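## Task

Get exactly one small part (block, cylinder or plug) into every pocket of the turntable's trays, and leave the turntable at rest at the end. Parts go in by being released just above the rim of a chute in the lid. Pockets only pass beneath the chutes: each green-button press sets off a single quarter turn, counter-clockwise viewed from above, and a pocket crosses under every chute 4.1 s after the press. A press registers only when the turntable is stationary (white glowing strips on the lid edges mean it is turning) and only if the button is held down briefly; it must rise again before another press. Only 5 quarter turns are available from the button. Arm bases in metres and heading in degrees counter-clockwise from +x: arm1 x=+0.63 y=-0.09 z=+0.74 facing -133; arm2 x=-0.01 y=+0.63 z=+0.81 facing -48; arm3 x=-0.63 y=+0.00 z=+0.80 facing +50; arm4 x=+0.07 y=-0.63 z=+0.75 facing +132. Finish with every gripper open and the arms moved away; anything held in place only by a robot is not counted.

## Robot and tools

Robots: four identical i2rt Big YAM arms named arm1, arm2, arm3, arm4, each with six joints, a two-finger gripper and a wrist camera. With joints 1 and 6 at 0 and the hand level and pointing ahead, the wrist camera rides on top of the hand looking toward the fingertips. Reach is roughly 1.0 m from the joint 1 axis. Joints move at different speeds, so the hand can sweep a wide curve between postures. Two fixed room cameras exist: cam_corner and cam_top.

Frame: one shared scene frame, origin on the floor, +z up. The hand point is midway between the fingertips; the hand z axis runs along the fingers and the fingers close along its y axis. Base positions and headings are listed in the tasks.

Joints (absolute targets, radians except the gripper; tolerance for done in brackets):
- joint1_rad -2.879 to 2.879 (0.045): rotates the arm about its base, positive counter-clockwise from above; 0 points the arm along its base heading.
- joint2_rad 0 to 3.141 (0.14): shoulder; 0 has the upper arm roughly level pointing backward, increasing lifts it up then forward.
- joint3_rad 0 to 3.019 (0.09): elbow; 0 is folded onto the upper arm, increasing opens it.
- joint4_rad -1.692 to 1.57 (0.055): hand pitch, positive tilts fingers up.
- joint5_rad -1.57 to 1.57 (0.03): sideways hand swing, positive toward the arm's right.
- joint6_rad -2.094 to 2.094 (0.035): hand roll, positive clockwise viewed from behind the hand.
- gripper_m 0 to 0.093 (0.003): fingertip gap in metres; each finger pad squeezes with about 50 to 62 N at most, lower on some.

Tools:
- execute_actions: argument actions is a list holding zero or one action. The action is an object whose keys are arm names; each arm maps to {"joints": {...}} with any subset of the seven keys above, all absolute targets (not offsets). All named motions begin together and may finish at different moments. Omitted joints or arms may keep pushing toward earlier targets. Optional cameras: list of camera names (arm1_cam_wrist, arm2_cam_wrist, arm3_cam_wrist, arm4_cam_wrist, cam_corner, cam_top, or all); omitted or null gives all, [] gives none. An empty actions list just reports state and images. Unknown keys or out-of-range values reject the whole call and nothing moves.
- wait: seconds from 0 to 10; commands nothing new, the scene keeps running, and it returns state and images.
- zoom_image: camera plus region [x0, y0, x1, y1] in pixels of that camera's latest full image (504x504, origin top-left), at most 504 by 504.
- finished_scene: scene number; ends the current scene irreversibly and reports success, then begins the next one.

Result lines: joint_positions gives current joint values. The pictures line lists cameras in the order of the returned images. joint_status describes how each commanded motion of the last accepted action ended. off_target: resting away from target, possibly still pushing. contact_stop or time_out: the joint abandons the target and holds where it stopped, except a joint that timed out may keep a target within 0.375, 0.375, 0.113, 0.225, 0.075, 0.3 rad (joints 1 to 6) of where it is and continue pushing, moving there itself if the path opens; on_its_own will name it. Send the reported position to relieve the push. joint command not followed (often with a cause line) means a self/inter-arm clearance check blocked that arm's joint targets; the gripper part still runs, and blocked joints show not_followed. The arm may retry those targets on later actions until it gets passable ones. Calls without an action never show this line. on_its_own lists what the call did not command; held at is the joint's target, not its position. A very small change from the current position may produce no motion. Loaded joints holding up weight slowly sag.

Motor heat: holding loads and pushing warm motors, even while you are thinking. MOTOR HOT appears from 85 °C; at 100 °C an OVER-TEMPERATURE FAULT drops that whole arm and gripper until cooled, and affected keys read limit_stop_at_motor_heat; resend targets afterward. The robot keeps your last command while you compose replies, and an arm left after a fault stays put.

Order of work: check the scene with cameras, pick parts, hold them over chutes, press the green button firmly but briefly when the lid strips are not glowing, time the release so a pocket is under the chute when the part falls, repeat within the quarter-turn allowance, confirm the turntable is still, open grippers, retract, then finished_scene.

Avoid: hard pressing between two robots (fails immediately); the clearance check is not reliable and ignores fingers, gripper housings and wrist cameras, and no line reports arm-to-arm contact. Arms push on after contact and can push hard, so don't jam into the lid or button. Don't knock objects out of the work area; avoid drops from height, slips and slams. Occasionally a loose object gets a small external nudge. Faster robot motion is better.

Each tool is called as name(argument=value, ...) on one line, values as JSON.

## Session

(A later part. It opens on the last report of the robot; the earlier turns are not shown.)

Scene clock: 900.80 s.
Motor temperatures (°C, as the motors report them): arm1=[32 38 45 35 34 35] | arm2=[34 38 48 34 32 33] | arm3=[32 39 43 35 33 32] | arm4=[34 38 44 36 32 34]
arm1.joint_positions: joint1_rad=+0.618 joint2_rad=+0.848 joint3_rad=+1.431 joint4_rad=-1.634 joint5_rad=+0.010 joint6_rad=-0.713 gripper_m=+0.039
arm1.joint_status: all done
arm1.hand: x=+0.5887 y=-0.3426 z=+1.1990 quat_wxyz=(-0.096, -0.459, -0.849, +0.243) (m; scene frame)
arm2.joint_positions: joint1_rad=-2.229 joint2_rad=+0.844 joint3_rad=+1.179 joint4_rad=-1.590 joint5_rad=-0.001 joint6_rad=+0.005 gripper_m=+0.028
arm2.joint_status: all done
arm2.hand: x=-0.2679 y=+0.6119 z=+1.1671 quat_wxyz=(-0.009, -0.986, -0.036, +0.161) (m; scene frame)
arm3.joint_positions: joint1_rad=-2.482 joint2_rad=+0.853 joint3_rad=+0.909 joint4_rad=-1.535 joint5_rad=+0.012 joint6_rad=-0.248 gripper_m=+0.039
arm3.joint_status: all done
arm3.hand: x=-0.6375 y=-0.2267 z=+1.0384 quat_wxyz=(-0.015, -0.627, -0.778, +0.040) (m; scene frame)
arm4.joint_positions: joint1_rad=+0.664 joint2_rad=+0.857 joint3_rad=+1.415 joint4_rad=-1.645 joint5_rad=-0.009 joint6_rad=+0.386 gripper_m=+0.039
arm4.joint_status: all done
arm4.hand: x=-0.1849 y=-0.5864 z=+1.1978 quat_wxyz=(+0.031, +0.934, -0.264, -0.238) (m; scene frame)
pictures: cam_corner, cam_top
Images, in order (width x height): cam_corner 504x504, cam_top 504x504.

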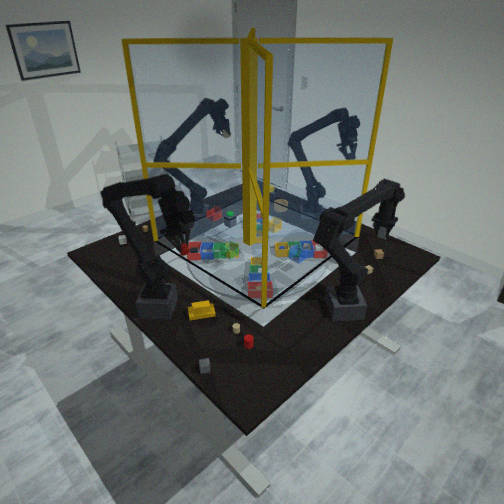

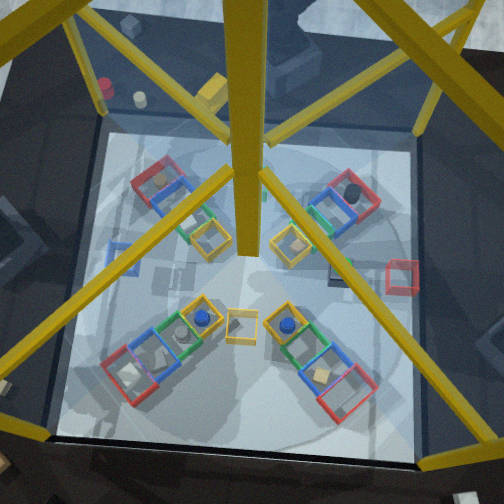

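execute_actions(actions=[{"arm1":{"joints":{"joint1_rad":-1.017,"joint6_rad":-0.014}},"arm2":{"joints":{"joint1_rad":-0.78,"joint6_rad":0.014}},"arm3":{"joints":{"joint1_rad":-1.01,"joint6_rad":0.0}},"arm4":{"joints":{"joint1_rad":-0.583,"joint6_rad":0.0}}}], cameras=[])

execute_actions(actions=[{"arm1":{"joints":{"joint2_rad":1.497,"joint4_rad":-1.47}},"arm2":{"joints":{"joint2_rad":1.54,"joint3_rad":1.096,"joint4_rad":-1.125}},"arm3":{"joints":{"joint2_rad":1.257,"joint3_rad":0.863,"joint4_rad":-1.145}}}])

Scene clock: 911.63 s.
Motor temperatures (°C, as the motors report them): arm1=[32 37 45 35 34 35] | arm2=[34 37 50 34 32 33] | arm3=[32 38 45 35 33 32] | arm4=[34 37 46 36 32 34]
arm1.joint_positions: joint1_rad=-1.011 joint2_rad=+0.848 joint3_rad=+1.431 joint4_rad=-1.634 joint5_rad=+0.011 joint6_rad=-0.022 gripper_m=+0.039
arm1.joint_status: all done
arm1.hand: x=+0.3654 y=-0.0310 z=+1.1928 quat_wxyz=(+0.027, -0.965, +0.081, +0.248) (m; scene frame)
arm2.joint_positions: joint1_rad=-0.783 joint2_rad=+0.848 joint3_rad=+1.179 joint4_rad=-1.590 joint5_rad=-0.003 joint6_rad=+0.005 gripper_m=+0.028
arm2.joint_status: all done
arm2.hand: x=-0.0228 y=+0.3731 z=+1.1653 quat_wxyz=(-0.108, -0.715, -0.681, +0.115) (m; scene frame)
arm3.joint_positions: joint1_rad=-1.014 joint2_rad=+0.853 joint3_rad=+0.909 joint4_rad=-1.535 joint5_rad=+0.010 joint6_rad=-0.008 gripper_m=+0.039
arm3.joint_status: all done
arm3.hand: x=-0.4018 y=-0.0327 z=+1.0375 quat_wxyz=(-0.039, -0.065, -0.997, +0.004) (m; scene frame)
arm4.joint_positions: joint1_rad=-0.574 joint2_rad=+0.857 joint3_rad=+1.415 joint4_rad=-1.645 joint5_rad=-0.007 joint6_rad=+0.016 gripper_m=+0.039
arm4.joint_status: all done
arm4.hand: x=+0.0309 y=-0.3695 z=+1.1973 quat_wxyz=(-0.150, +0.737, -0.633, -0.186) (m; scene frame)
pictures: none
No camera images: the call's "cameras" was empty. Leave "cameras" out to get every camera's image.

Scene clock: 913.03 s.
Motor temperatures (°C, as the motors report them): arm1=[32 37 45 35 34 35] | arm2=[34 37 50 34 32 33] | arm3=[32 38 45 35 33 32] | arm4=[34 37 46 36 32 34]
arm1.joint_positions: joint1_rad=-1.011 joint2_rad=+1.508 joint3_rad=+1.426 joint4_rad=-1.481 joint5_rad=+0.011 joint6_rad=-0.022 gripper_m=+0.039
arm1.joint_status: all done
arm1.hand: x=+0.1863 y=+0.0007 z=+0.9692 quat_wxyz=(+0.001, -0.997, +0.081, -0.004) (m; scene frame)
arm2.joint_positions: joint1_rad=-0.783 joint2_rad=+1.544 joint3_rad=+1.091 joint4_rad=-1.136 joint5_rad=-0.003 joint6_rad=+0.005 gripper_m=+0.028
arm2.joint_status: all done
arm2.hand: x=-0.0321 y=+0.2127 z=+0.9144 quat_wxyz=(+0.006, -0.725, -0.689, -0.003) (m; scene frame)
arm3.joint_positions: joint1_rad=-1.014 joint2_rad=+1.269 joint3_rad=+0.857 joint4_rad=-1.163 joint5_rad=+0.010 joint6_rad=-0.008 gripper_m=+0.039
arm3.joint_status: all done
arm3.hand: x=-0.3091 y=-0.0445 z=+0.9122 quat_wxyz=(+0.010, -0.065, -0.998, +0.000) (m; scene frame)
arm4.joint_positions: joint1_rad=-0.574 joint2_rad=+0.857 joint3_rad=+1.415 joint4_rad=-1.645 joint5_rad=-0.007 joint6_rad=+0.016 gripper_m=+0.039
arm4.joint_status: not commanded
arm4.hand: x=+0.0309 y=-0.3695 z=+1.1973 quat_wxyz=(-0.150, +0.737, -0.633, -0.186) (m; scene frame)
pictures: arm1_cam_wrist, arm2_cam_wrist, arm3_cam_wrist, arm4_cam_wrist, cam_corner, cam_top
Images, in order (width x height): arm1_cam_wrist 504x504, arm2_cam_wrist 504x504, arm3_cam_wrist 504x504, arm4_cam_wrist 504x504, cam_corner 504x504, cam_top 504x504.

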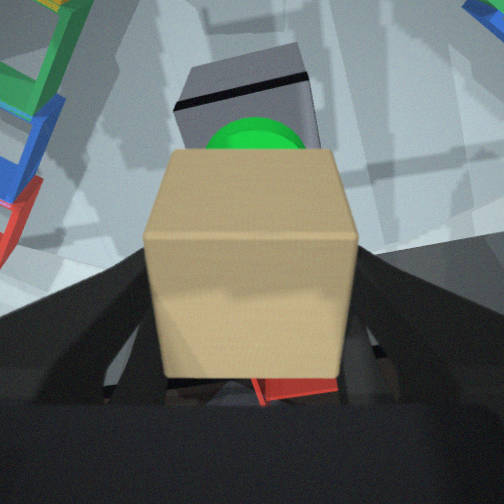

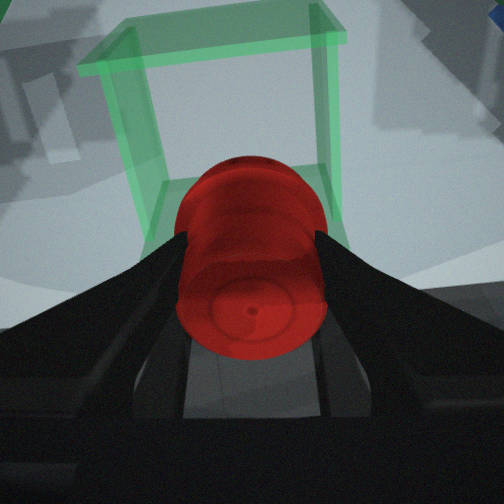

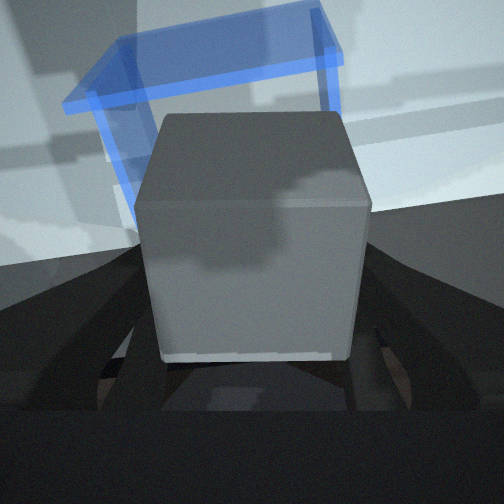

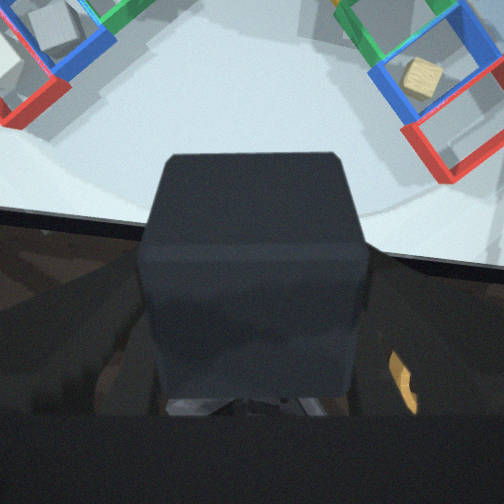

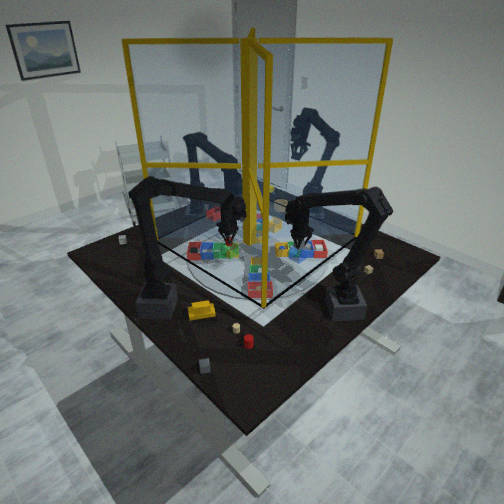

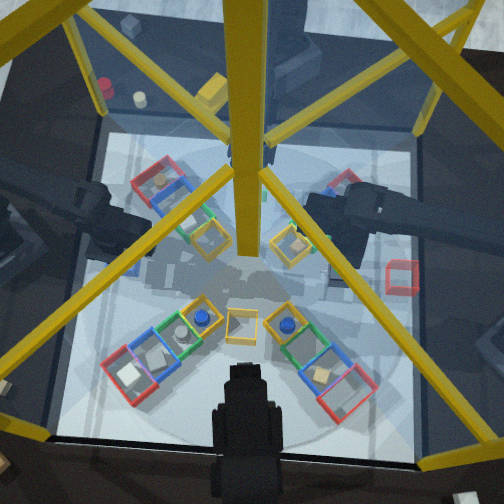

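execute_actions(actions=[{"arm3":{"joints":{"joint2_rad":1.225,"joint3_rad":0.835,"joint6_rad":-0.14}}}], cameras=["arm3_cam_wrist"])

Scene clock: 955.53 s.
Motor temperatures (°C, as the motors report them): arm1=[32 38 46 35 34 35] | arm2=[34 38 49 34 32 33] | arm3=[32 38 44 35 33 32] | arm4=[34 37 49 36 32 34]
arm1.joint_positions: joint1_rad=-1.011 joint2_rad=+1.508 joint3_rad=+1.426 joint4_rad=-1.481 joint5_rad=+0.011 joint6_rad=-0.022 gripper_m=+0.039
arm1.joint_status: not commanded
arm1.hand: x=+0.1863 y=+0.0007 z=+0.9692 quat_wxyz=(+0.001, -0.997, +0.081, -0.004) (m; scene frame)
arm2.joint_positions: joint1_rad=-0.783 joint2_rad=+1.544 joint3_rad=+1.091 joint4_rad=-1.136 joint5_rad=-0.003 joint6_rad=+0.005 gripper_m=+0.028
arm2.joint_status: not commanded
arm2.hand: x=-0.0321 y=+0.2127 z=+0.9144 quat_wxyz=(+0.006, -0.725, -0.689, -0.003) (m; scene frame)
arm3.joint_positions: joint1_rad=-1.014 joint2_rad=+1.246 joint3_rad=+0.831 joint4_rad=-1.160 joint5_rad=+0.010 joint6_rad=-0.131 gripper_m=+0.039
arm3.joint_status: all done
arm3.hand: x=-0.3183 y=-0.0432 z=+0.9102 quat_wxyz=(+0.009, -0.003, -1.000, -0.001) (m; scene frame)
arm4.joint_positions: joint1_rad=-0.574 joint2_rad=+0.857 joint3_rad=+1.415 joint4_rad=-1.645 joint5_rad=-0.007 joint6_rad=+0.016 gripper_m=+0.039
arm4.joint_status: not commanded
arm4.hand: x=+0.0309 y=-0.3695 z=+1.1973 quat_wxyz=(-0.150, +0.737, -0.633, -0.186) (m; scene frame)
pictures: arm3_cam_wrist
Images, in order (width x height): arm3_cam_wrist 504x504.

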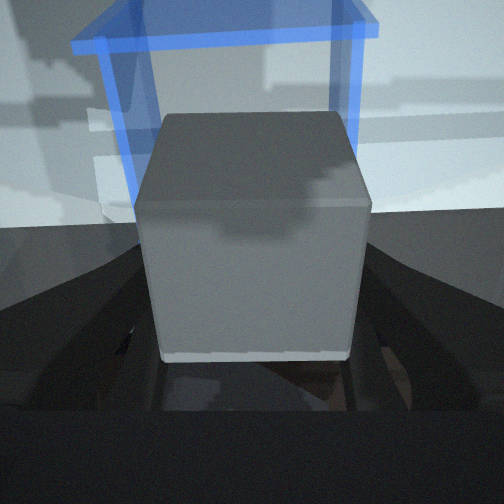

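execute_actions(actions=[{"arm3":{"joints":{"joint1_rad":-0.99}}}], cameras=["arm3_cam_wrist"])

Scene clock: 962.37 s.
Motor temperatures (°C, as the motors report them): arm1=[32 38 46 35 34 35] | arm2=[34 38 49 34 32 33] | arm3=[32 38 44 35 33 32] | arm4=[34 37 49 36 32 34]
arm1.joint_positions: joint1_rad=-1.011 joint2_rad=+1.508 joint3_rad=+1.426 joint4_rad=-1.481 joint5_rad=+0.011 joint6_rad=-0.022 gripper_m=+0.039
arm1.joint_status: not commanded
arm1.hand: x=+0.1863 y=+0.0007 z=+0.9692 quat_wxyz=(+0.001, -0.997, +0.081, -0.004) (m; scene frame)
arm2.joint_positions: joint1_rad=-0.783 joint2_rad=+1.544 joint3_rad=+1.091 joint4_rad=-1.136 joint5_rad=-0.003 joint6_rad=+0.005 gripper_m=+0.028
arm2.joint_status: not commanded
arm2.hand: x=-0.0321 y=+0.2127 z=+0.9144 quat_wxyz=(+0.006, -0.725, -0.689, -0.003) (m; scene frame)
arm3.joint_positions: joint1_rad=-0.996 joint2_rad=+1.246 joint3_rad=+0.831 joint4_rad=-1.160 joint5_rad=+0.010 joint6_rad=-0.132 gripper_m=+0.039
arm3.joint_status: all done
arm3.hand: x=-0.3175 y=-0.0377 z=+0.9102 quat_wxyz=(+0.009, +0.006, -1.000, -0.001) (m; scene frame)
arm4.joint_positions: joint1_rad=-0.574 joint2_rad=+0.857 joint3_rad=+1.415 joint4_rad=-1.645 joint5_rad=-0.007 joint6_rad=+0.016 gripper_m=+0.039
arm4.joint_status: not commanded
arm4.hand: x=+0.0309 y=-0.3695 z=+1.1973 quat_wxyz=(-0.150, +0.737, -0.633, -0.186) (m; scene frame)
pictures: arm3_cam_wrist
Images, in order (width x height): arm3_cam_wrist 504x504.

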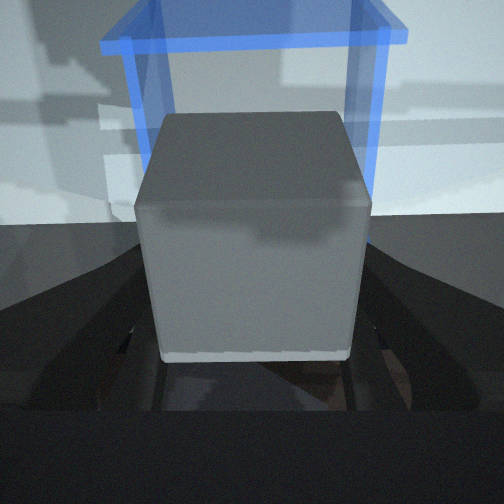

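execute_actions(actions=[{"arm1":{"joints":{"joint2_rad":1.64}}}], cameras=[])

execute_actions(actions=[{"arm1":{"joints":{"joint1_rad":-1.133,"joint2_rad":1.16,"joint4_rad":-1.345}}}], cameras=[])

execute_actions(actions=[{"arm1":{"joints":{"joint3_rad":0.95}}}], cameras=[])

wait(seconds=0.7)

execute_actions(actions=[{"arm1":{"joints":{"gripper_m":0.093}},"arm2":{"joints":{"gripper_m":0.093}},"arm3":{"joints":{"gripper_m":0.093}}}], cameras=["cam_top"])

wait(seconds=2.5)

Scene clock: 975.67 s.
Motor temperatures (°C, as the motors report them): arm1=[32 38 46 35 34 35] | arm2=[34 38 49 34 32 33] | arm3=[32 38 44 35 33 32] | arm4=[34 37 49 36 32 34]
arm1.joint_positions: joint1_rad=-1.011 joint2_rad=+1.614 joint3_rad=+1.432 joint4_rad=-1.481 joint5_rad=+0.011 joint6_rad=-0.022 gripper_m=+0.039
arm1.joint_status: all done
arm1.hand: x=+0.1768 y=+0.0021 z=+0.9254 quat_wxyz=(-0.004, -0.995, +0.081, -0.054) (m; scene frame)
arm2.joint_positions: joint1_rad=-0.783 joint2_rad=+1.544 joint3_rad=+1.091 joint4_rad=-1.136 joint5_rad=-0.003 joint6_rad=+0.005 gripper_m=+0.028
arm2.joint_status: not commanded
arm2.hand: x=-0.0321 y=+0.2127 z=+0.9144 quat_wxyz=(+0.006, -0.725, -0.689, -0.003) (m; scene frame)
arm3.joint_positions: joint1_rad=-0.996 joint2_rad=+1.246 joint3_rad=+0.831 joint4_rad=-1.160 joint5_rad=+0.010 joint6_rad=-0.132 gripper_m=+0.039
arm3.joint_status: not commanded
arm3.hand: x=-0.3175 y=-0.0377 z=+0.9102 quat_wxyz=(+0.009, +0.006, -1.000, -0.001) (m; scene frame)
arm4.joint_positions: joint1_rad=-0.574 joint2_rad=+0.857 joint3_rad=+1.415 joint4_rad=-1.645 joint5_rad=-0.007 joint6_rad=+0.016 gripper_m=+0.039
arm4.joint_status: not commanded
arm4.hand: x=+0.0309 y=-0.3695 z=+1.1973 quat_wxyz=(-0.150, +0.737, -0.633, -0.186) (m; scene frame)
pictures: none
No camera images: the call's "cameras" was empty. Leave "cameras" out to get every camera's image.

Scene clock: 977.13 s.
Motor temperatures (°C, as the motors report them): arm1=[32 38 46 35 34 35] | arm2=[34 38 49 34 32 33] | arm3=[32 38 44 35 33 32] | arm4=[34 37 49 36 32 34]
arm1.joint_positions: joint1_rad=-1.141 joint2_rad=+1.158 joint3_rad=+1.432 joint4_rad=-1.359 joint5_rad=+0.011 joint6_rad=-0.021 gripper_m=+0.039
arm1.joint_status: all done
arm1.hand: x=+0.2312 y=+0.0480 z=+1.1243 quat_wxyz=(+0.041, -0.962, +0.144, +0.229) (m; scene frame)
arm2.joint_positions: joint1_rad=-0.783 joint2_rad=+1.544 joint3_rad=+1.091 joint4_rad=-1.136 joint5_rad=-0.003 joint6_rad=+0.005 gripper_m=+0.028
arm2.joint_status: not commanded
arm2.hand: x=-0.0321 y=+0.2127 z=+0.9144 quat_wxyz=(+0.006, -0.725, -0.689, -0.003) (m; scene frame)
arm3.joint_positions: joint1_rad=-0.996 joint2_rad=+1.246 joint3_rad=+0.831 joint4_rad=-1.160 joint5_rad=+0.010 joint6_rad=-0.132 gripper_m=+0.039
arm3.joint_status: not commanded
arm3.hand: x=-0.3175 y=-0.0377 z=+0.9102 quat_wxyz=(+0.009, +0.006, -1.000, -0.001) (m; scene frame)
arm4.joint_positions: joint1_rad=-0.574 joint2_rad=+0.857 joint3_rad=+1.415 joint4_rad=-1.645 joint5_rad=-0.007 joint6_rad=+0.016 gripper_m=+0.039
arm4.joint_status: not commanded
arm4.hand: x=+0.0309 y=-0.3695 z=+1.1973 quat_wxyz=(-0.150, +0.737, -0.633, -0.186) (m; scene frame)
pictures: none
No camera images: the call's "cameras" was empty. Leave "cameras" out to get every camera's image.

Scene clock: 978.30 s.
Motor temperatures (°C, as the motors report them): arm1=[32 38 46 35 34 35] | arm2=[34 38 49 34 32 33] | arm3=[32 38 44 35 33 32] | arm4=[34 37 49 36 32 34]
arm1.joint_positions: joint1_rad=-1.141 joint2_rad=+1.156 joint3_rad=+0.955 joint4_rad=-1.355 joint5_rad=+0.011 joint6_rad=-0.021 gripper_m=+0.039
arm1.joint_status: all done
arm1.hand: x=+0.3342 y=+0.0133 z=+0.9178 quat_wxyz=(+0.002, -0.989, +0.146, -0.001) (m; scene frame)
arm2.joint_positions: joint1_rad=-0.783 joint2_rad=+1.544 joint3_rad=+1.091 joint4_rad=-1.136 joint5_rad=-0.003 joint6_rad=+0.005 gripper_m=+0.028
arm2.joint_status: not commanded
arm2.hand: x=-0.0321 y=+0.2127 z=+0.9144 quat_wxyz=(+0.006, -0.725, -0.689, -0.003) (m; scene frame)
arm3.joint_positions: joint1_rad=-0.996 joint2_rad=+1.246 joint3_rad=+0.831 joint4_rad=-1.160 joint5_rad=+0.010 joint6_rad=-0.132 gripper_m=+0.039
arm3.joint_status: not commanded
arm3.hand: x=-0.3175 y=-0.0377 z=+0.9102 quat_wxyz=(+0.009, +0.006, -1.000, -0.001) (m; scene frame)
arm4.joint_positions: joint1_rad=-0.574 joint2_rad=+0.857 joint3_rad=+1.415 joint4_rad=-1.645 joint5_rad=-0.007 joint6_rad=+0.016 gripper_m=+0.039
arm4.joint_status: not commanded
arm4.hand: x=+0.0309 y=-0.3695 z=+1.1973 quat_wxyz=(-0.150, +0.737, -0.633, -0.186) (m; scene frame)
pictures: none
No camera images: the call's "cameras" was empty. Leave "cameras" out to get every camera's image.

Scene clock: 979.00 s.
Motor temperatures (°C, as the motors report them): arm1=[32 38 46 35 34 35] | arm2=[34 38 49 34 32 33] | arm3=[32 38 44 35 33 32] | arm4=[34 37 49 36 32 34]
arm1.joint_positions: joint1_rad=-1.141 joint2_rad=+1.156 joint3_rad=+0.955 joint4_rad=-1.355 joint5_rad=+0.011 joint6_rad=-0.021 gripper_m=+0.039
arm1.joint_status: all done
arm1.hand: x=+0.3342 y=+0.0133 z=+0.9178 quat_wxyz=(+0.002, -0.989, +0.146, -0.001) (m; scene frame)
arm2.joint_positions: joint1_rad=-0.783 joint2_rad=+1.544 joint3_rad=+1.091 joint4_rad=-1.136 joint5_rad=-0.003 joint6_rad=+0.005 gripper_m=+0.028
arm2.joint_status: not commanded
arm2.hand: x=-0.0321 y=+0.2127 z=+0.9144 quat_wxyz=(+0.006, -0.725, -0.689, -0.003) (m; scene frame)
arm3.joint_positions: joint1_rad=-0.996 joint2_rad=+1.246 joint3_rad=+0.831 joint4_rad=-1.160 joint5_rad=+0.010 joint6_rad=-0.132 gripper_m=+0.039
arm3.joint_status: not commanded
arm3.hand: x=-0.3175 y=-0.0377 z=+0.9102 quat_wxyz=(+0.009, +0.006, -1.000, -0.001) (m; scene frame)
arm4.joint_positions: joint1_rad=-0.574 joint2_rad=+0.857 joint3_rad=+1.415 joint4_rad=-1.645 joint5_rad=-0.007 joint6_rad=+0.016 gripper_m=+0.039
arm4.joint_status: not commanded
arm4.hand: x=+0.0309 y=-0.3695 z=+1.1973 quat_wxyz=(-0.150, +0.737, -0.633, -0.186) (m; scene frame)
wait: 0.70 s; at rest by 0.27 s
pictures: arm1_cam_wrist, arm2_cam_wrist, arm3_cam_wrist, arm4_cam_wrist, cam_corner, cam_top
Images, in order (width x height): arm1_cam_wrist 504x504, arm2_cam_wrist 504x504, arm3_cam_wrist 504x504, arm4_cam_wrist 504x504, cam_corner 504x504, cam_top 504x504.

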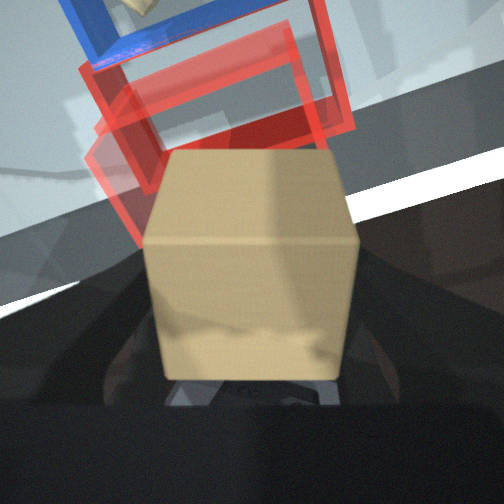

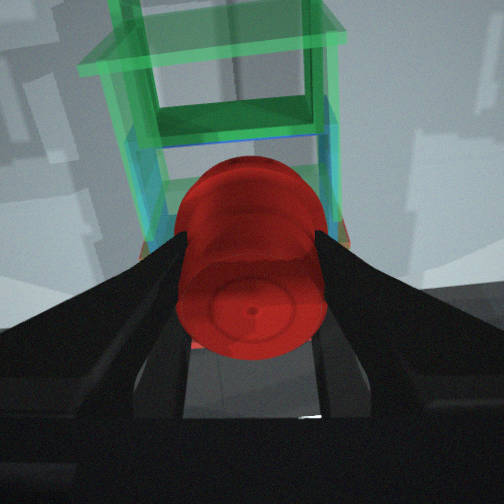

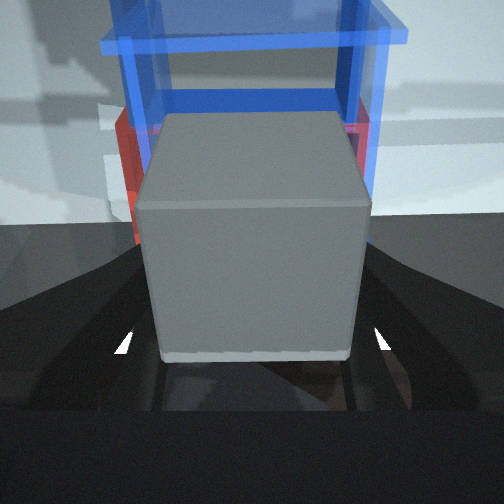

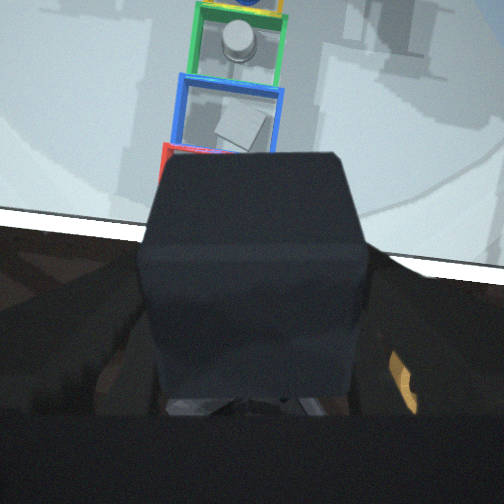

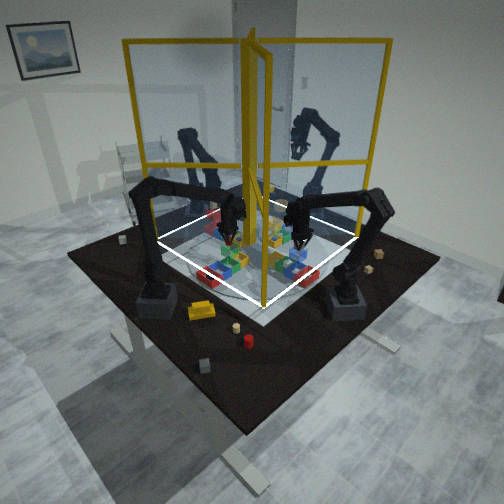

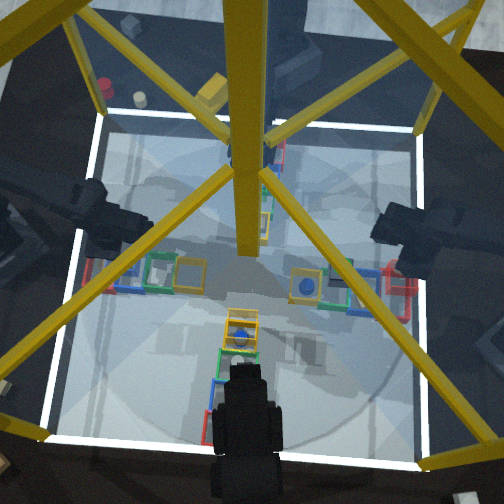

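Scene clock: 979.67 s.
Motor temperatures (°C, as the motors report them): arm1=[32 38 46 35 34 35] | arm2=[34 38 49 34 32 33] | arm3=[32 38 44 35 33 32] | arm4=[34 37 49 36 32 34]
arm1.joint_positions: joint1_rad=-1.141 joint2_rad=+1.156 joint3_rad=+0.955 joint4_rad=-1.355 joint5_rad=+0.011 joint6_rad=-0.021 gripper_m=+0.093
arm1.joint_status: all done
arm1.hand: x=+0.3342 y=+0.0133 z=+0.9178 quat_wxyz=(+0.002, -0.989, +0.146, -0.001) (m; scene frame)
arm2.joint_positions: joint1_rad=-0.783 joint2_rad=+1.544 joint3_rad=+1.091 joint4_rad=-1.136 joint5_rad=-0.003 joint6_rad=+0.005 gripper_m=+0.093
arm2.joint_status: all done
arm2.hand: x=-0.0321 y=+0.2127 z=+0.9144 quat_wxyz=(+0.006, -0.725, -0.689, -0.003) (m; scene frame)
arm3.joint_positions: joint1_rad=-0.996 joint2_rad=+1.241 joint3_rad=+0.831 joint4_rad=-1.160 joint5_rad=+0.010 joint6_rad=-0.132 gripper_m=+0.093
arm3.joint_status: all done
arm3.hand: x=-0.3174 y=-0.0377 z=+0.9117 quat_wxyz=(+0.007, +0.006, -1.000, +0.000) (m; scene frame)
arm4.joint_positions: joint1_rad=-0.574 joint2_rad=+0.857 joint3_rad=+1.415 joint4_rad=-1.645 joint5_rad=-0.007 joint6_rad=+0.016 gripper_m=+0.039
arm4.joint_status: not commanded
arm4.hand: x=+0.0309 y=-0.3695 z=+1.1973 quat_wxyz=(-0.150, +0.737, -0.633, -0.186) (m; scene frame)
pictures: cam_top
Images, in order (width x height): cam_top 504x504.

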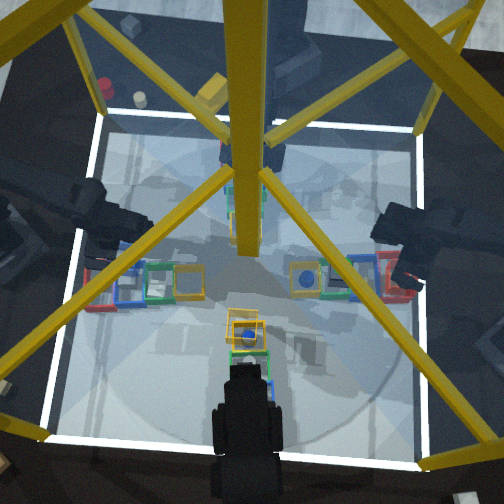

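Scene clock: 982.17 s.
Motor temperatures (°C, as the motors report them): arm1=[32 37 46 35 34 35] | arm2=[34 38 49 34 32 33] | arm3=[32 38 44 35 33 32] | arm4=[34 37 49 36 32 34]
arm1.joint_positions: joint1_rad=-1.141 joint2_rad=+1.156 joint3_rad=+0.955 joint4_rad=-1.355 joint5_rad=+0.011 joint6_rad=-0.021 gripper_m=+0.093
arm1.joint_status: all done
arm1.hand: x=+0.3342 y=+0.0133 z=+0.9178 quat_wxyz=(+0.002, -0.989, +0.146, -0.001) (m; scene frame)
arm2.joint_positions: joint1_rad=-0.783 joint2_rad=+1.544 joint3_rad=+1.091 joint4_rad=-1.136 joint5_rad=-0.003 joint6_rad=+0.005 gripper_m=+0.093
arm2.joint_status: all done
arm2.hand: x=-0.0321 y=+0.2127 z=+0.9144 quat_wxyz=(+0.006, -0.725, -0.689, -0.003) (m; scene frame)
arm3.joint_positions: joint1_rad=-0.996 joint2_rad=+1.241 joint3_rad=+0.831 joint4_rad=-1.160 joint5_rad=+0.010 joint6_rad=-0.132 gripper_m=+0.093
arm3.joint_status: all done
arm3.hand: x=-0.3174 y=-0.0377 z=+0.9117 quat_wxyz=(+0.007, +0.006, -1.000, +0.000) (m; scene frame)
arm4.joint_positions: joint1_rad=-0.574 joint2_rad=+0.857 joint3_rad=+1.415 joint4_rad=-1.645 joint5_rad=-0.007 joint6_rad=+0.016 gripper_m=+0.039
arm4.joint_status: not commanded
arm4.hand: x=+0.0309 y=-0.3695 z=+1.1973 quat_wxyz=(-0.150, +0.737, -0.633, -0.186) (m; scene frame)
wait: 2.50 s; at rest by 0.27 s
pictures: arm1_cam_wrist, arm2_cam_wrist, arm3_cam_wrist, arm4_cam_wrist, cam_corner, cam_top
Images, in order (width x height): arm1_cam_wrist 504x504, arm2_cam_wrist 504x504, arm3_cam_wrist 504x504, arm4_cam_wrist 504x504, cam_corner 504x504, cam_top 504x504.

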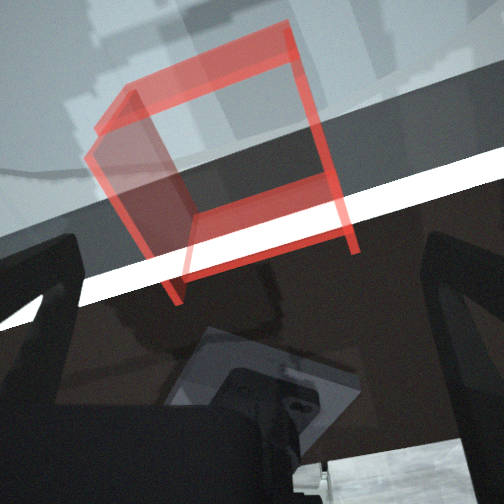

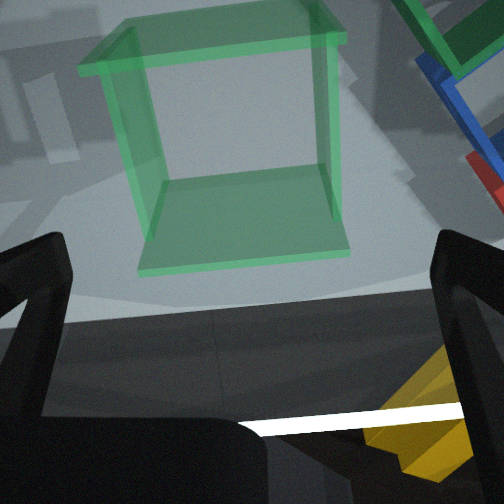

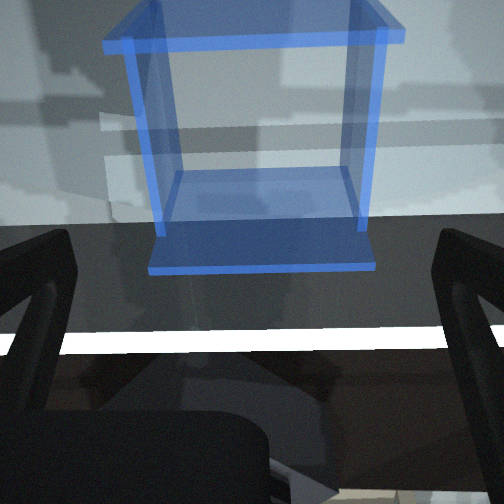

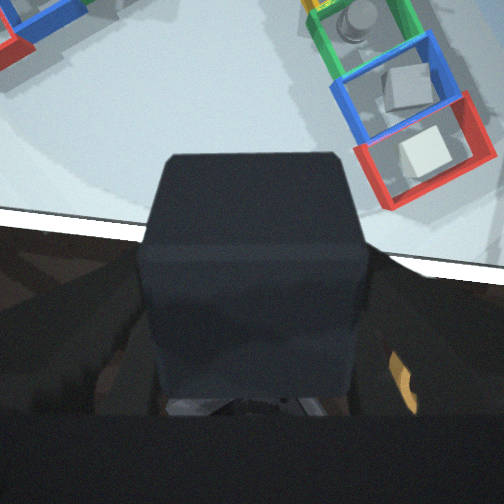

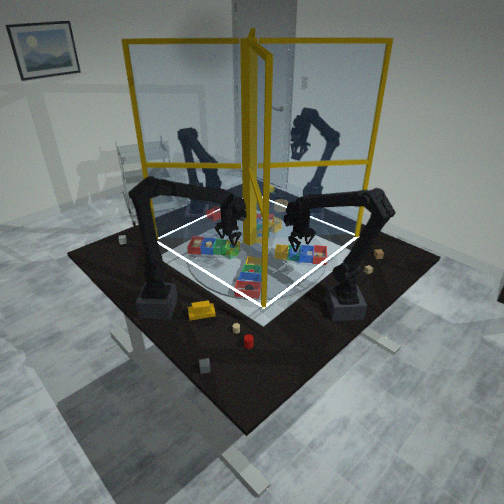

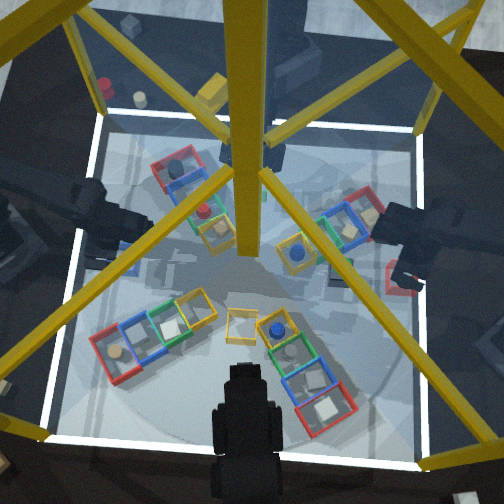

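execute_actions(actions=[{"arm1":{"joints":{"joint3_rad":1.43}},"arm2":{"joints":{"joint1_rad":-2.407,"joint2_rad":0.85,"joint4_rad":-1.6,"joint6_rad":0}},"arm3":{"joints":{"joint1_rad":-2.23,"joint2_rad":0.85,"joint4_rad":-1.5,"joint6_rad":0}}}], cameras=[])

execute_actions(actions=[{"arm1":{"joints":{"joint1_rad":-1.017,"joint2_rad":1.497,"joint4_rad":-1.47}},"arm2":{"joints":{"joint2_rad":1.615,"joint3_rad":0.906,"joint4_rad":-0.84}},"arm3":{"joints":{"joint2_rad":1.49,"joint3_rad":0.786,"joint4_rad":-0.845}},"arm4":{"joints":{"joint2_rad":1.61,"joint3_rad":1.364,"joint4_rad":-1.32}}}])

Scene clock: 999.93 s.
Motor temperatures (°C, as the motors report them): arm1=[32 37 46 35 34 35] | arm2=[34 38 50 34 32 33] | arm3=[32 38 44 35 33 32] | arm4=[34 36 49 36 32 34]
arm1.joint_positions: joint1_rad=-1.141 joint2_rad=+1.154 joint3_rad=+1.392 joint4_rad=-1.355 joint5_rad=+0.011 joint6_rad=-0.021 gripper_m=+0.093
arm1.joint_status: all done
arm1.hand: x=+0.2362 y=+0.0463 z=+1.1072 quat_wxyz=(+0.039, -0.965, +0.145, +0.214) (m; scene frame)
arm2.joint_positions: joint1_rad=-2.404 joint2_rad=+0.845 joint3_rad=+1.091 joint4_rad=-1.588 joint5_rad=-0.001 joint6_rad=+0.005 gripper_m=+0.093
arm2.joint_status: all done
arm2.hand: x=-0.2573 y=+0.6558 z=+1.1283 quat_wxyz=(+0.002, -0.992, +0.051, +0.118) (m; scene frame)
arm3.joint_positions: joint1_rad=-2.226 joint2_rad=+0.842 joint3_rad=+0.831 joint4_rad=-1.481 joint5_rad=+0.012 joint6_rad=-0.007 gripper_m=+0.093
arm3.joint_status: all done
arm3.hand: x=-0.5815 y=-0.2154 z=+1.0095 quat_wxyz=(-0.018, -0.622, -0.782, +0.029) (m; scene frame)
arm4.joint_positions: joint1_rad=-0.574 joint2_rad=+0.857 joint3_rad=+1.415 joint4_rad=-1.645 joint5_rad=-0.007 joint6_rad=+0.016 gripper_m=+0.039
arm4.joint_status: not commanded
arm4.hand: x=+0.0309 y=-0.3695 z=+1.1973 quat_wxyz=(-0.150, +0.737, -0.633, -0.186) (m; scene frame)
pictures: none
No camera images: the call's "cameras" was empty. Leave "cameras" out to get every camera's image.

Scene clock: 1001.40 s.
Motor temperatures (°C, as the motors report them): arm1=[32 37 47 35 34 35] | arm2=[34 38 49 34 32 33] | arm3=[32 38 44 35 33 32] | arm4=[34 36 49 36 32 34]
arm1.joint_positions: joint1_rad=-1.012 joint2_rad=+1.505 joint3_rad=+1.399 joint4_rad=-1.455 joint5_rad=+0.011 joint6_rad=-0.020 gripper_m=+0.093
arm1.joint_status: all done
arm1.hand: x=+0.1880 y=+0.0006 z=+0.9604 quat_wxyz=(+0.001, -0.997, +0.082, -0.002) (m; scene frame)
arm2.joint_positions: joint1_rad=-2.404 joint2_rad=+1.611 joint3_rad=+0.907 joint4_rad=-0.852 joint5_rad=-0.001 joint6_rad=+0.005 gripper_m=+0.093
arm2.joint_status: all done
arm2.hand: x=-0.4111 y=+0.6690 z=+0.8300 quat_wxyz=(-0.003, -0.999, +0.051, +0.011) (m; scene frame)
arm3.joint_positions: joint1_rad=-2.226 joint2_rad=+1.489 joint3_rad=+0.791 joint4_rad=-0.863 joint5_rad=+0.012 joint6_rad=-0.007 gripper_m=+0.093
arm3.joint_status: all done
arm3.hand: x=-0.5549 y=-0.3424 z=+0.8211 quat_wxyz=(+0.008, -0.622, -0.783, +0.007) (m; scene frame)
arm4.joint_positions: joint1_rad=-0.574 joint2_rad=+1.635 joint3_rad=+1.356 joint4_rad=-1.325 joint5_rad=-0.007 joint6_rad=+0.016 gripper_m=+0.039
arm4.joint_status: all done
arm4.hand: x=-0.0036 y=-0.1635 z=+0.9042 quat_wxyz=(+0.014, +0.758, -0.652, +0.011) (m; scene frame)
pictures: arm1_cam_wrist, arm2_cam_wrist, arm3_cam_wrist, arm4_cam_wrist, cam_corner, cam_top
Images, in order (width x height): arm1_cam_wrist 504x504, arm2_cam_wrist 504x504, arm3_cam_wrist 504x504, arm4_cam_wrist 504x504, cam_corner 504x504, cam_top 504x504.

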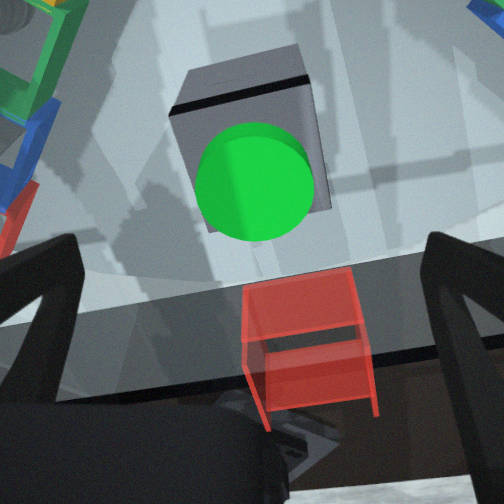

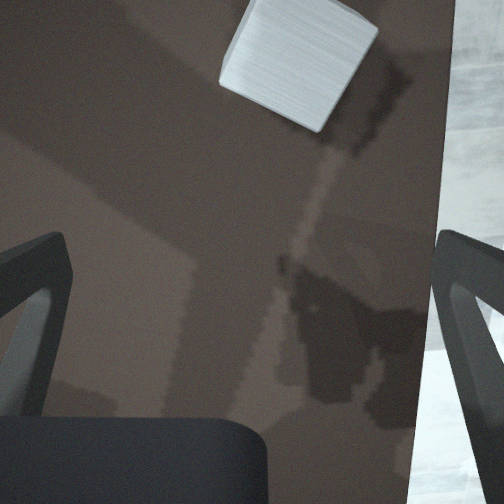

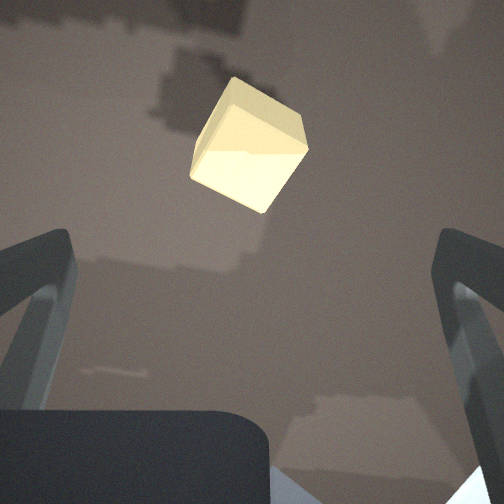

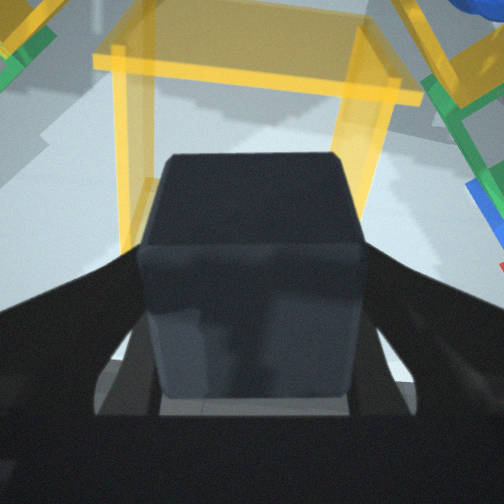

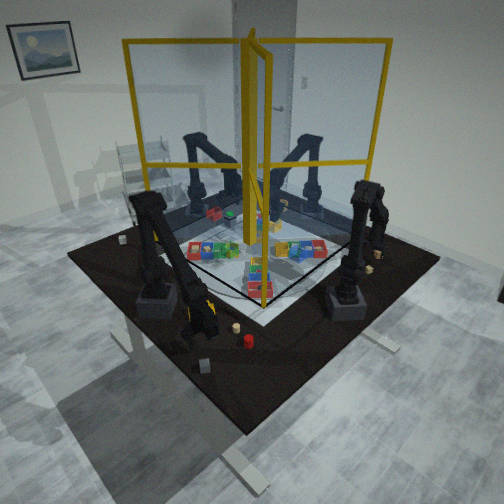

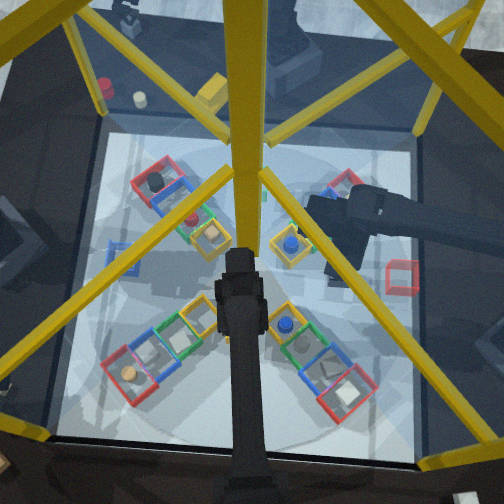

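execute_actions(actions=[{"arm2":{"joints":{"joint1_rad":-2.445,"joint2_rad":1.753,"joint3_rad":0.995,"joint4_rad":-0.77,"joint6_rad":0.47,"gripper_m":0.085}},"arm3":{"joints":{"joint2_rad":1.548,"joint3_rad":0.748,"joint4_rad":-0.76,"joint6_rad":0.54,"gripper_m":0.08}}}], cameras=["arm2_cam_wrist","arm3_cam_wrist"])

Scene clock: 1026.73 s.
Motor temperatures (°C, as the motors report them): arm1=[32 38 49 35 34 35] | arm2=[34 38 48 34 32 33] | arm3=[32 38 43 35 33 32] | arm4=[34 38 47 36 32 34]
arm1.joint_positions: joint1_rad=-1.012 joint2_rad=+1.505 joint3_rad=+1.399 joint4_rad=-1.455 joint5_rad=+0.011 joint6_rad=-0.020 gripper_m=+0.093
arm1.joint_status: not commanded
arm1.hand: x=+0.1880 y=+0.0006 z=+0.9604 quat_wxyz=(+0.001, -0.997, +0.082, -0.002) (m; scene frame)
arm2.joint_positions: joint1_rad=-2.445 joint2_rad=+1.750 joint3_rad=+0.972 joint4_rad=-0.777 joint5_rad=-0.001 joint6_rad=+0.458 gripper_m=+0.085
arm2.joint_status: all done
arm2.hand: x=-0.4416 y=+0.6893 z=+0.7943 quat_wxyz=(-0.005, -0.956, +0.293, +0.010) (m; scene frame)
arm3.joint_positions: joint1_rad=-2.226 joint2_rad=+1.545 joint3_rad=+0.748 joint4_rad=-0.778 joint5_rad=+0.012 joint6_rad=+0.532 gripper_m=+0.080
arm3.joint_status: all done
arm3.hand: x=-0.5570 y=-0.3346 z=+0.7907 quat_wxyz=(+0.012, -0.808, -0.589, +0.007) (m; scene frame)
arm4.joint_positions: joint1_rad=-0.574 joint2_rad=+1.635 joint3_rad=+1.356 joint4_rad=-1.325 joint5_rad=-0.007 joint6_rad=+0.016 gripper_m=+0.039
arm4.joint_status: not commanded
arm4.hand: x=-0.0036 y=-0.1635 z=+0.9042 quat_wxyz=(+0.014, +0.758, -0.652, +0.011) (m; scene frame)
pictures: arm2_cam_wrist, arm3_cam_wrist
Images, in order (width x height): arm2_cam_wrist 504x504, arm3_cam_wrist 504x504.

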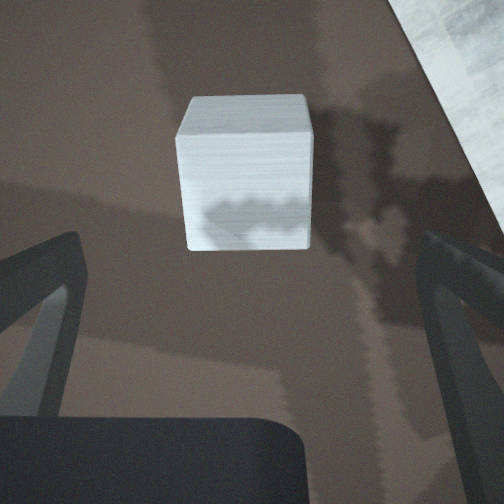

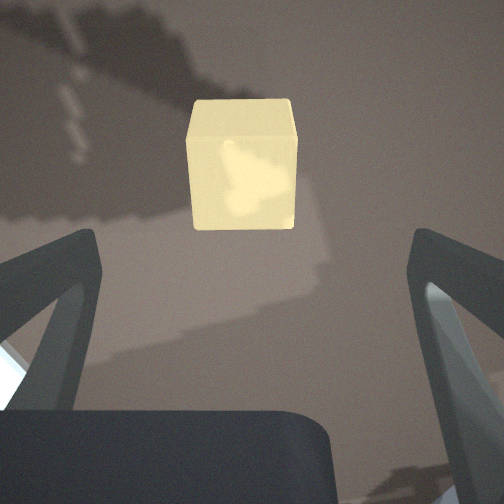

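execute_actions(actions=[{"arm2":{"joints":{"joint2_rad":1.868,"joint3_rad":0.939,"joint4_rad":-0.635}},"arm3":{"joints":{"joint2_rad":1.687,"joint3_rad":0.713,"joint4_rad":-0.585}}}], cameras=["arm2_cam_wrist","arm3_cam_wrist"])

Scene clock: 1037.73 s.
Motor temperatures (°C, as the motors report them): arm1=[32 38 49 35 34 35] | arm2=[34 38 49 34 32 33] | arm3=[32 38 43 35 33 32] | arm4=[34 39 47 36 32 34]
arm1.joint_positions: joint1_rad=-1.012 joint2_rad=+1.505 joint3_rad=+1.399 joint4_rad=-1.455 joint5_rad=+0.011 joint6_rad=-0.020 gripper_m=+0.093
arm1.joint_status: not commanded
arm1.hand: x=+0.1880 y=+0.0006 z=+0.9604 quat_wxyz=(+0.001, -0.997, +0.082, -0.002) (m; scene frame)
arm2.joint_positions: joint1_rad=-2.445 joint2_rad=+1.870 joint3_rad=+0.935 joint4_rad=-0.647 joint5_rad=-0.001 joint6_rad=+0.459 gripper_m=+0.085
arm2.joint_status: all done
arm2.hand: x=-0.4323 y=+0.6877 z=+0.7363 quat_wxyz=(-0.003, -0.956, +0.294, -0.003) (m; scene frame)
arm3.joint_positions: joint1_rad=-2.226 joint2_rad=+1.692 joint3_rad=+0.713 joint4_rad=-0.604 joint5_rad=+0.012 joint6_rad=+0.532 gripper_m=+0.080
arm3.joint_status: all done
arm3.hand: x=-0.5578 y=-0.3334 z=+0.7344 quat_wxyz=(+0.016, -0.808, -0.589, +0.005) (m; scene frame)
arm4.joint_positions: joint1_rad=-0.574 joint2_rad=+1.635 joint3_rad=+1.356 joint4_rad=-1.325 joint5_rad=-0.007 joint6_rad=+0.016 gripper_m=+0.039
arm4.joint_status: not commanded
arm4.hand: x=-0.0036 y=-0.1635 z=+0.9042 quat_wxyz=(+0.014, +0.758, -0.652, +0.011) (m; scene frame)
pictures: arm2_cam_wrist, arm3_cam_wrist
Images, in order (width x height): arm2_cam_wrist 504x504, arm3_cam_wrist 504x504.

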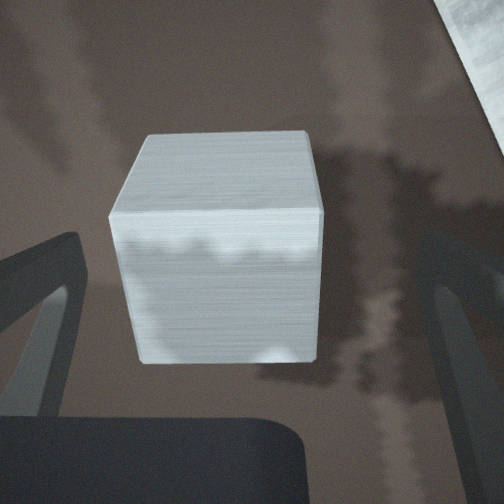

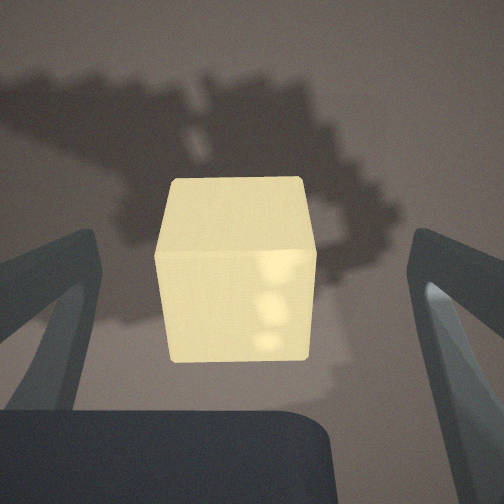

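execute_actions(actions=[{"arm2":{"joints":{"gripper_m":0.028}},"arm3":{"joints":{"gripper_m":0.021}}}], cameras=[])

execute_actions(actions=[{"arm2":{"joints":{"joint2_rad":0.85,"joint3_rad":1.2,"joint4_rad":-1.6}},"arm3":{"joints":{"joint2_rad":0.85,"joint3_rad":0.95,"joint4_rad":-1.55}}}], cameras=["cam_corner"])

Scene clock: 1044.07 s.
Motor temperatures (°C, as the motors report them): arm1=[32 38 49 35 34 35] | arm2=[34 38 48 34 32 33] | arm3=[32 38 43 35 33 32] | arm4=[34 39 47 36 32 34]
arm1.joint_positions: joint1_rad=-1.012 joint2_rad=+1.505 joint3_rad=+1.399 joint4_rad=-1.455 joint5_rad=+0.011 joint6_rad=-0.020 gripper_m=+0.093
arm1.joint_status: not commanded
arm1.hand: x=+0.1880 y=+0.0006 z=+0.9604 quat_wxyz=(+0.001, -0.997, +0.082, -0.002) (m; scene frame)
arm2.joint_positions: joint1_rad=-2.445 joint2_rad=+1.870 joint3_rad=+0.935 joint4_rad=-0.646 joint5_rad=-0.002 joint6_rad=+0.459 gripper_m=+0.039
arm2.joint_status: gripper_m off_target (ended at +0.039, target +0.028)
arm2.hand: x=-0.4327 y=+0.6876 z=+0.7363 quat_wxyz=(-0.003, -0.956, +0.294, -0.002) (m; scene frame)
arm3.joint_positions: joint1_rad=-2.226 joint2_rad=+1.692 joint3_rad=+0.713 joint4_rad=-0.603 joint5_rad=+0.012 joint6_rad=+0.532 gripper_m=+0.031
arm3.joint_status: gripper_m off_target (ended at +0.031, target +0.021)
arm3.hand: x=-0.5578 y=-0.3336 z=+0.7344 quat_wxyz=(+0.015, -0.808, -0.589, +0.005) (m; scene frame)
arm4.joint_positions: joint1_rad=-0.574 joint2_rad=+1.635 joint3_rad=+1.356 joint4_rad=-1.325 joint5_rad=-0.007 joint6_rad=+0.016 gripper_m=+0.039
arm4.joint_status: not commanded
arm4.hand: x=-0.0036 y=-0.1635 z=+0.9042 quat_wxyz=(+0.014, +0.758, -0.652, +0.011) (m; scene frame)
pictures: none
No camera images: the call's "cameras" was empty. Leave "cameras" out to get every camera's image.

Scene clock: 1045.60 s.
Motor temperatures (°C, as the motors report them): arm1=[32 38 49 35 34 35] | arm2=[34 38 48 34 32 33] | arm3=[32 38 43 35 33 32] | arm4=[34 39 47 36 32 34]
arm1.joint_positions: joint1_rad=-1.012 joint2_rad=+1.505 joint3_rad=+1.399 joint4_rad=-1.455 joint5_rad=+0.011 joint6_rad=-0.020 gripper_m=+0.093
arm1.joint_status: not commanded
arm1.hand: x=+0.1880 y=+0.0006 z=+0.9604 quat_wxyz=(+0.001, -0.997, +0.082, -0.002) (m; scene frame)
arm2.joint_positions: joint1_rad=-2.445 joint2_rad=+0.847 joint3_rad=+1.184 joint4_rad=-1.592 joint5_rad=-0.002 joint6_rad=+0.459 gripper_m=+0.039
arm2.joint_status: all done
arm2.hand: x=-0.2670 y=+0.6673 z=+1.1677 quat_wxyz=(-0.029, -0.943, +0.290, +0.158) (m; scene frame)
arm3.joint_positions: joint1_rad=-2.226 joint2_rad=+0.850 joint3_rad=+0.931 joint4_rad=-1.534 joint5_rad=+0.012 joint6_rad=+0.533 gripper_m=+0.031
arm3.joint_status: all done
arm3.hand: x=-0.5786 y=-0.2267 z=+1.0469 quat_wxyz=(-0.043, -0.807, -0.588, +0.031) (m; scene frame)
arm4.joint_positions: joint1_rad=-0.574 joint2_rad=+1.635 joint3_rad=+1.356 joint4_rad=-1.325 joint5_rad=-0.007 joint6_rad=+0.016 gripper_m=+0.039
arm4.joint_status: not commanded
arm4.hand: x=-0.0036 y=-0.1635 z=+0.9042 quat_wxyz=(+0.014, +0.758, -0.652, +0.011) (m; scene frame)
pictures: cam_corner
Images, in order (width x height): cam_corner 504x504.

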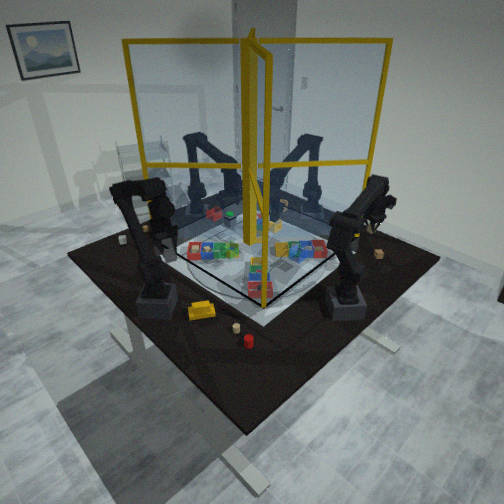

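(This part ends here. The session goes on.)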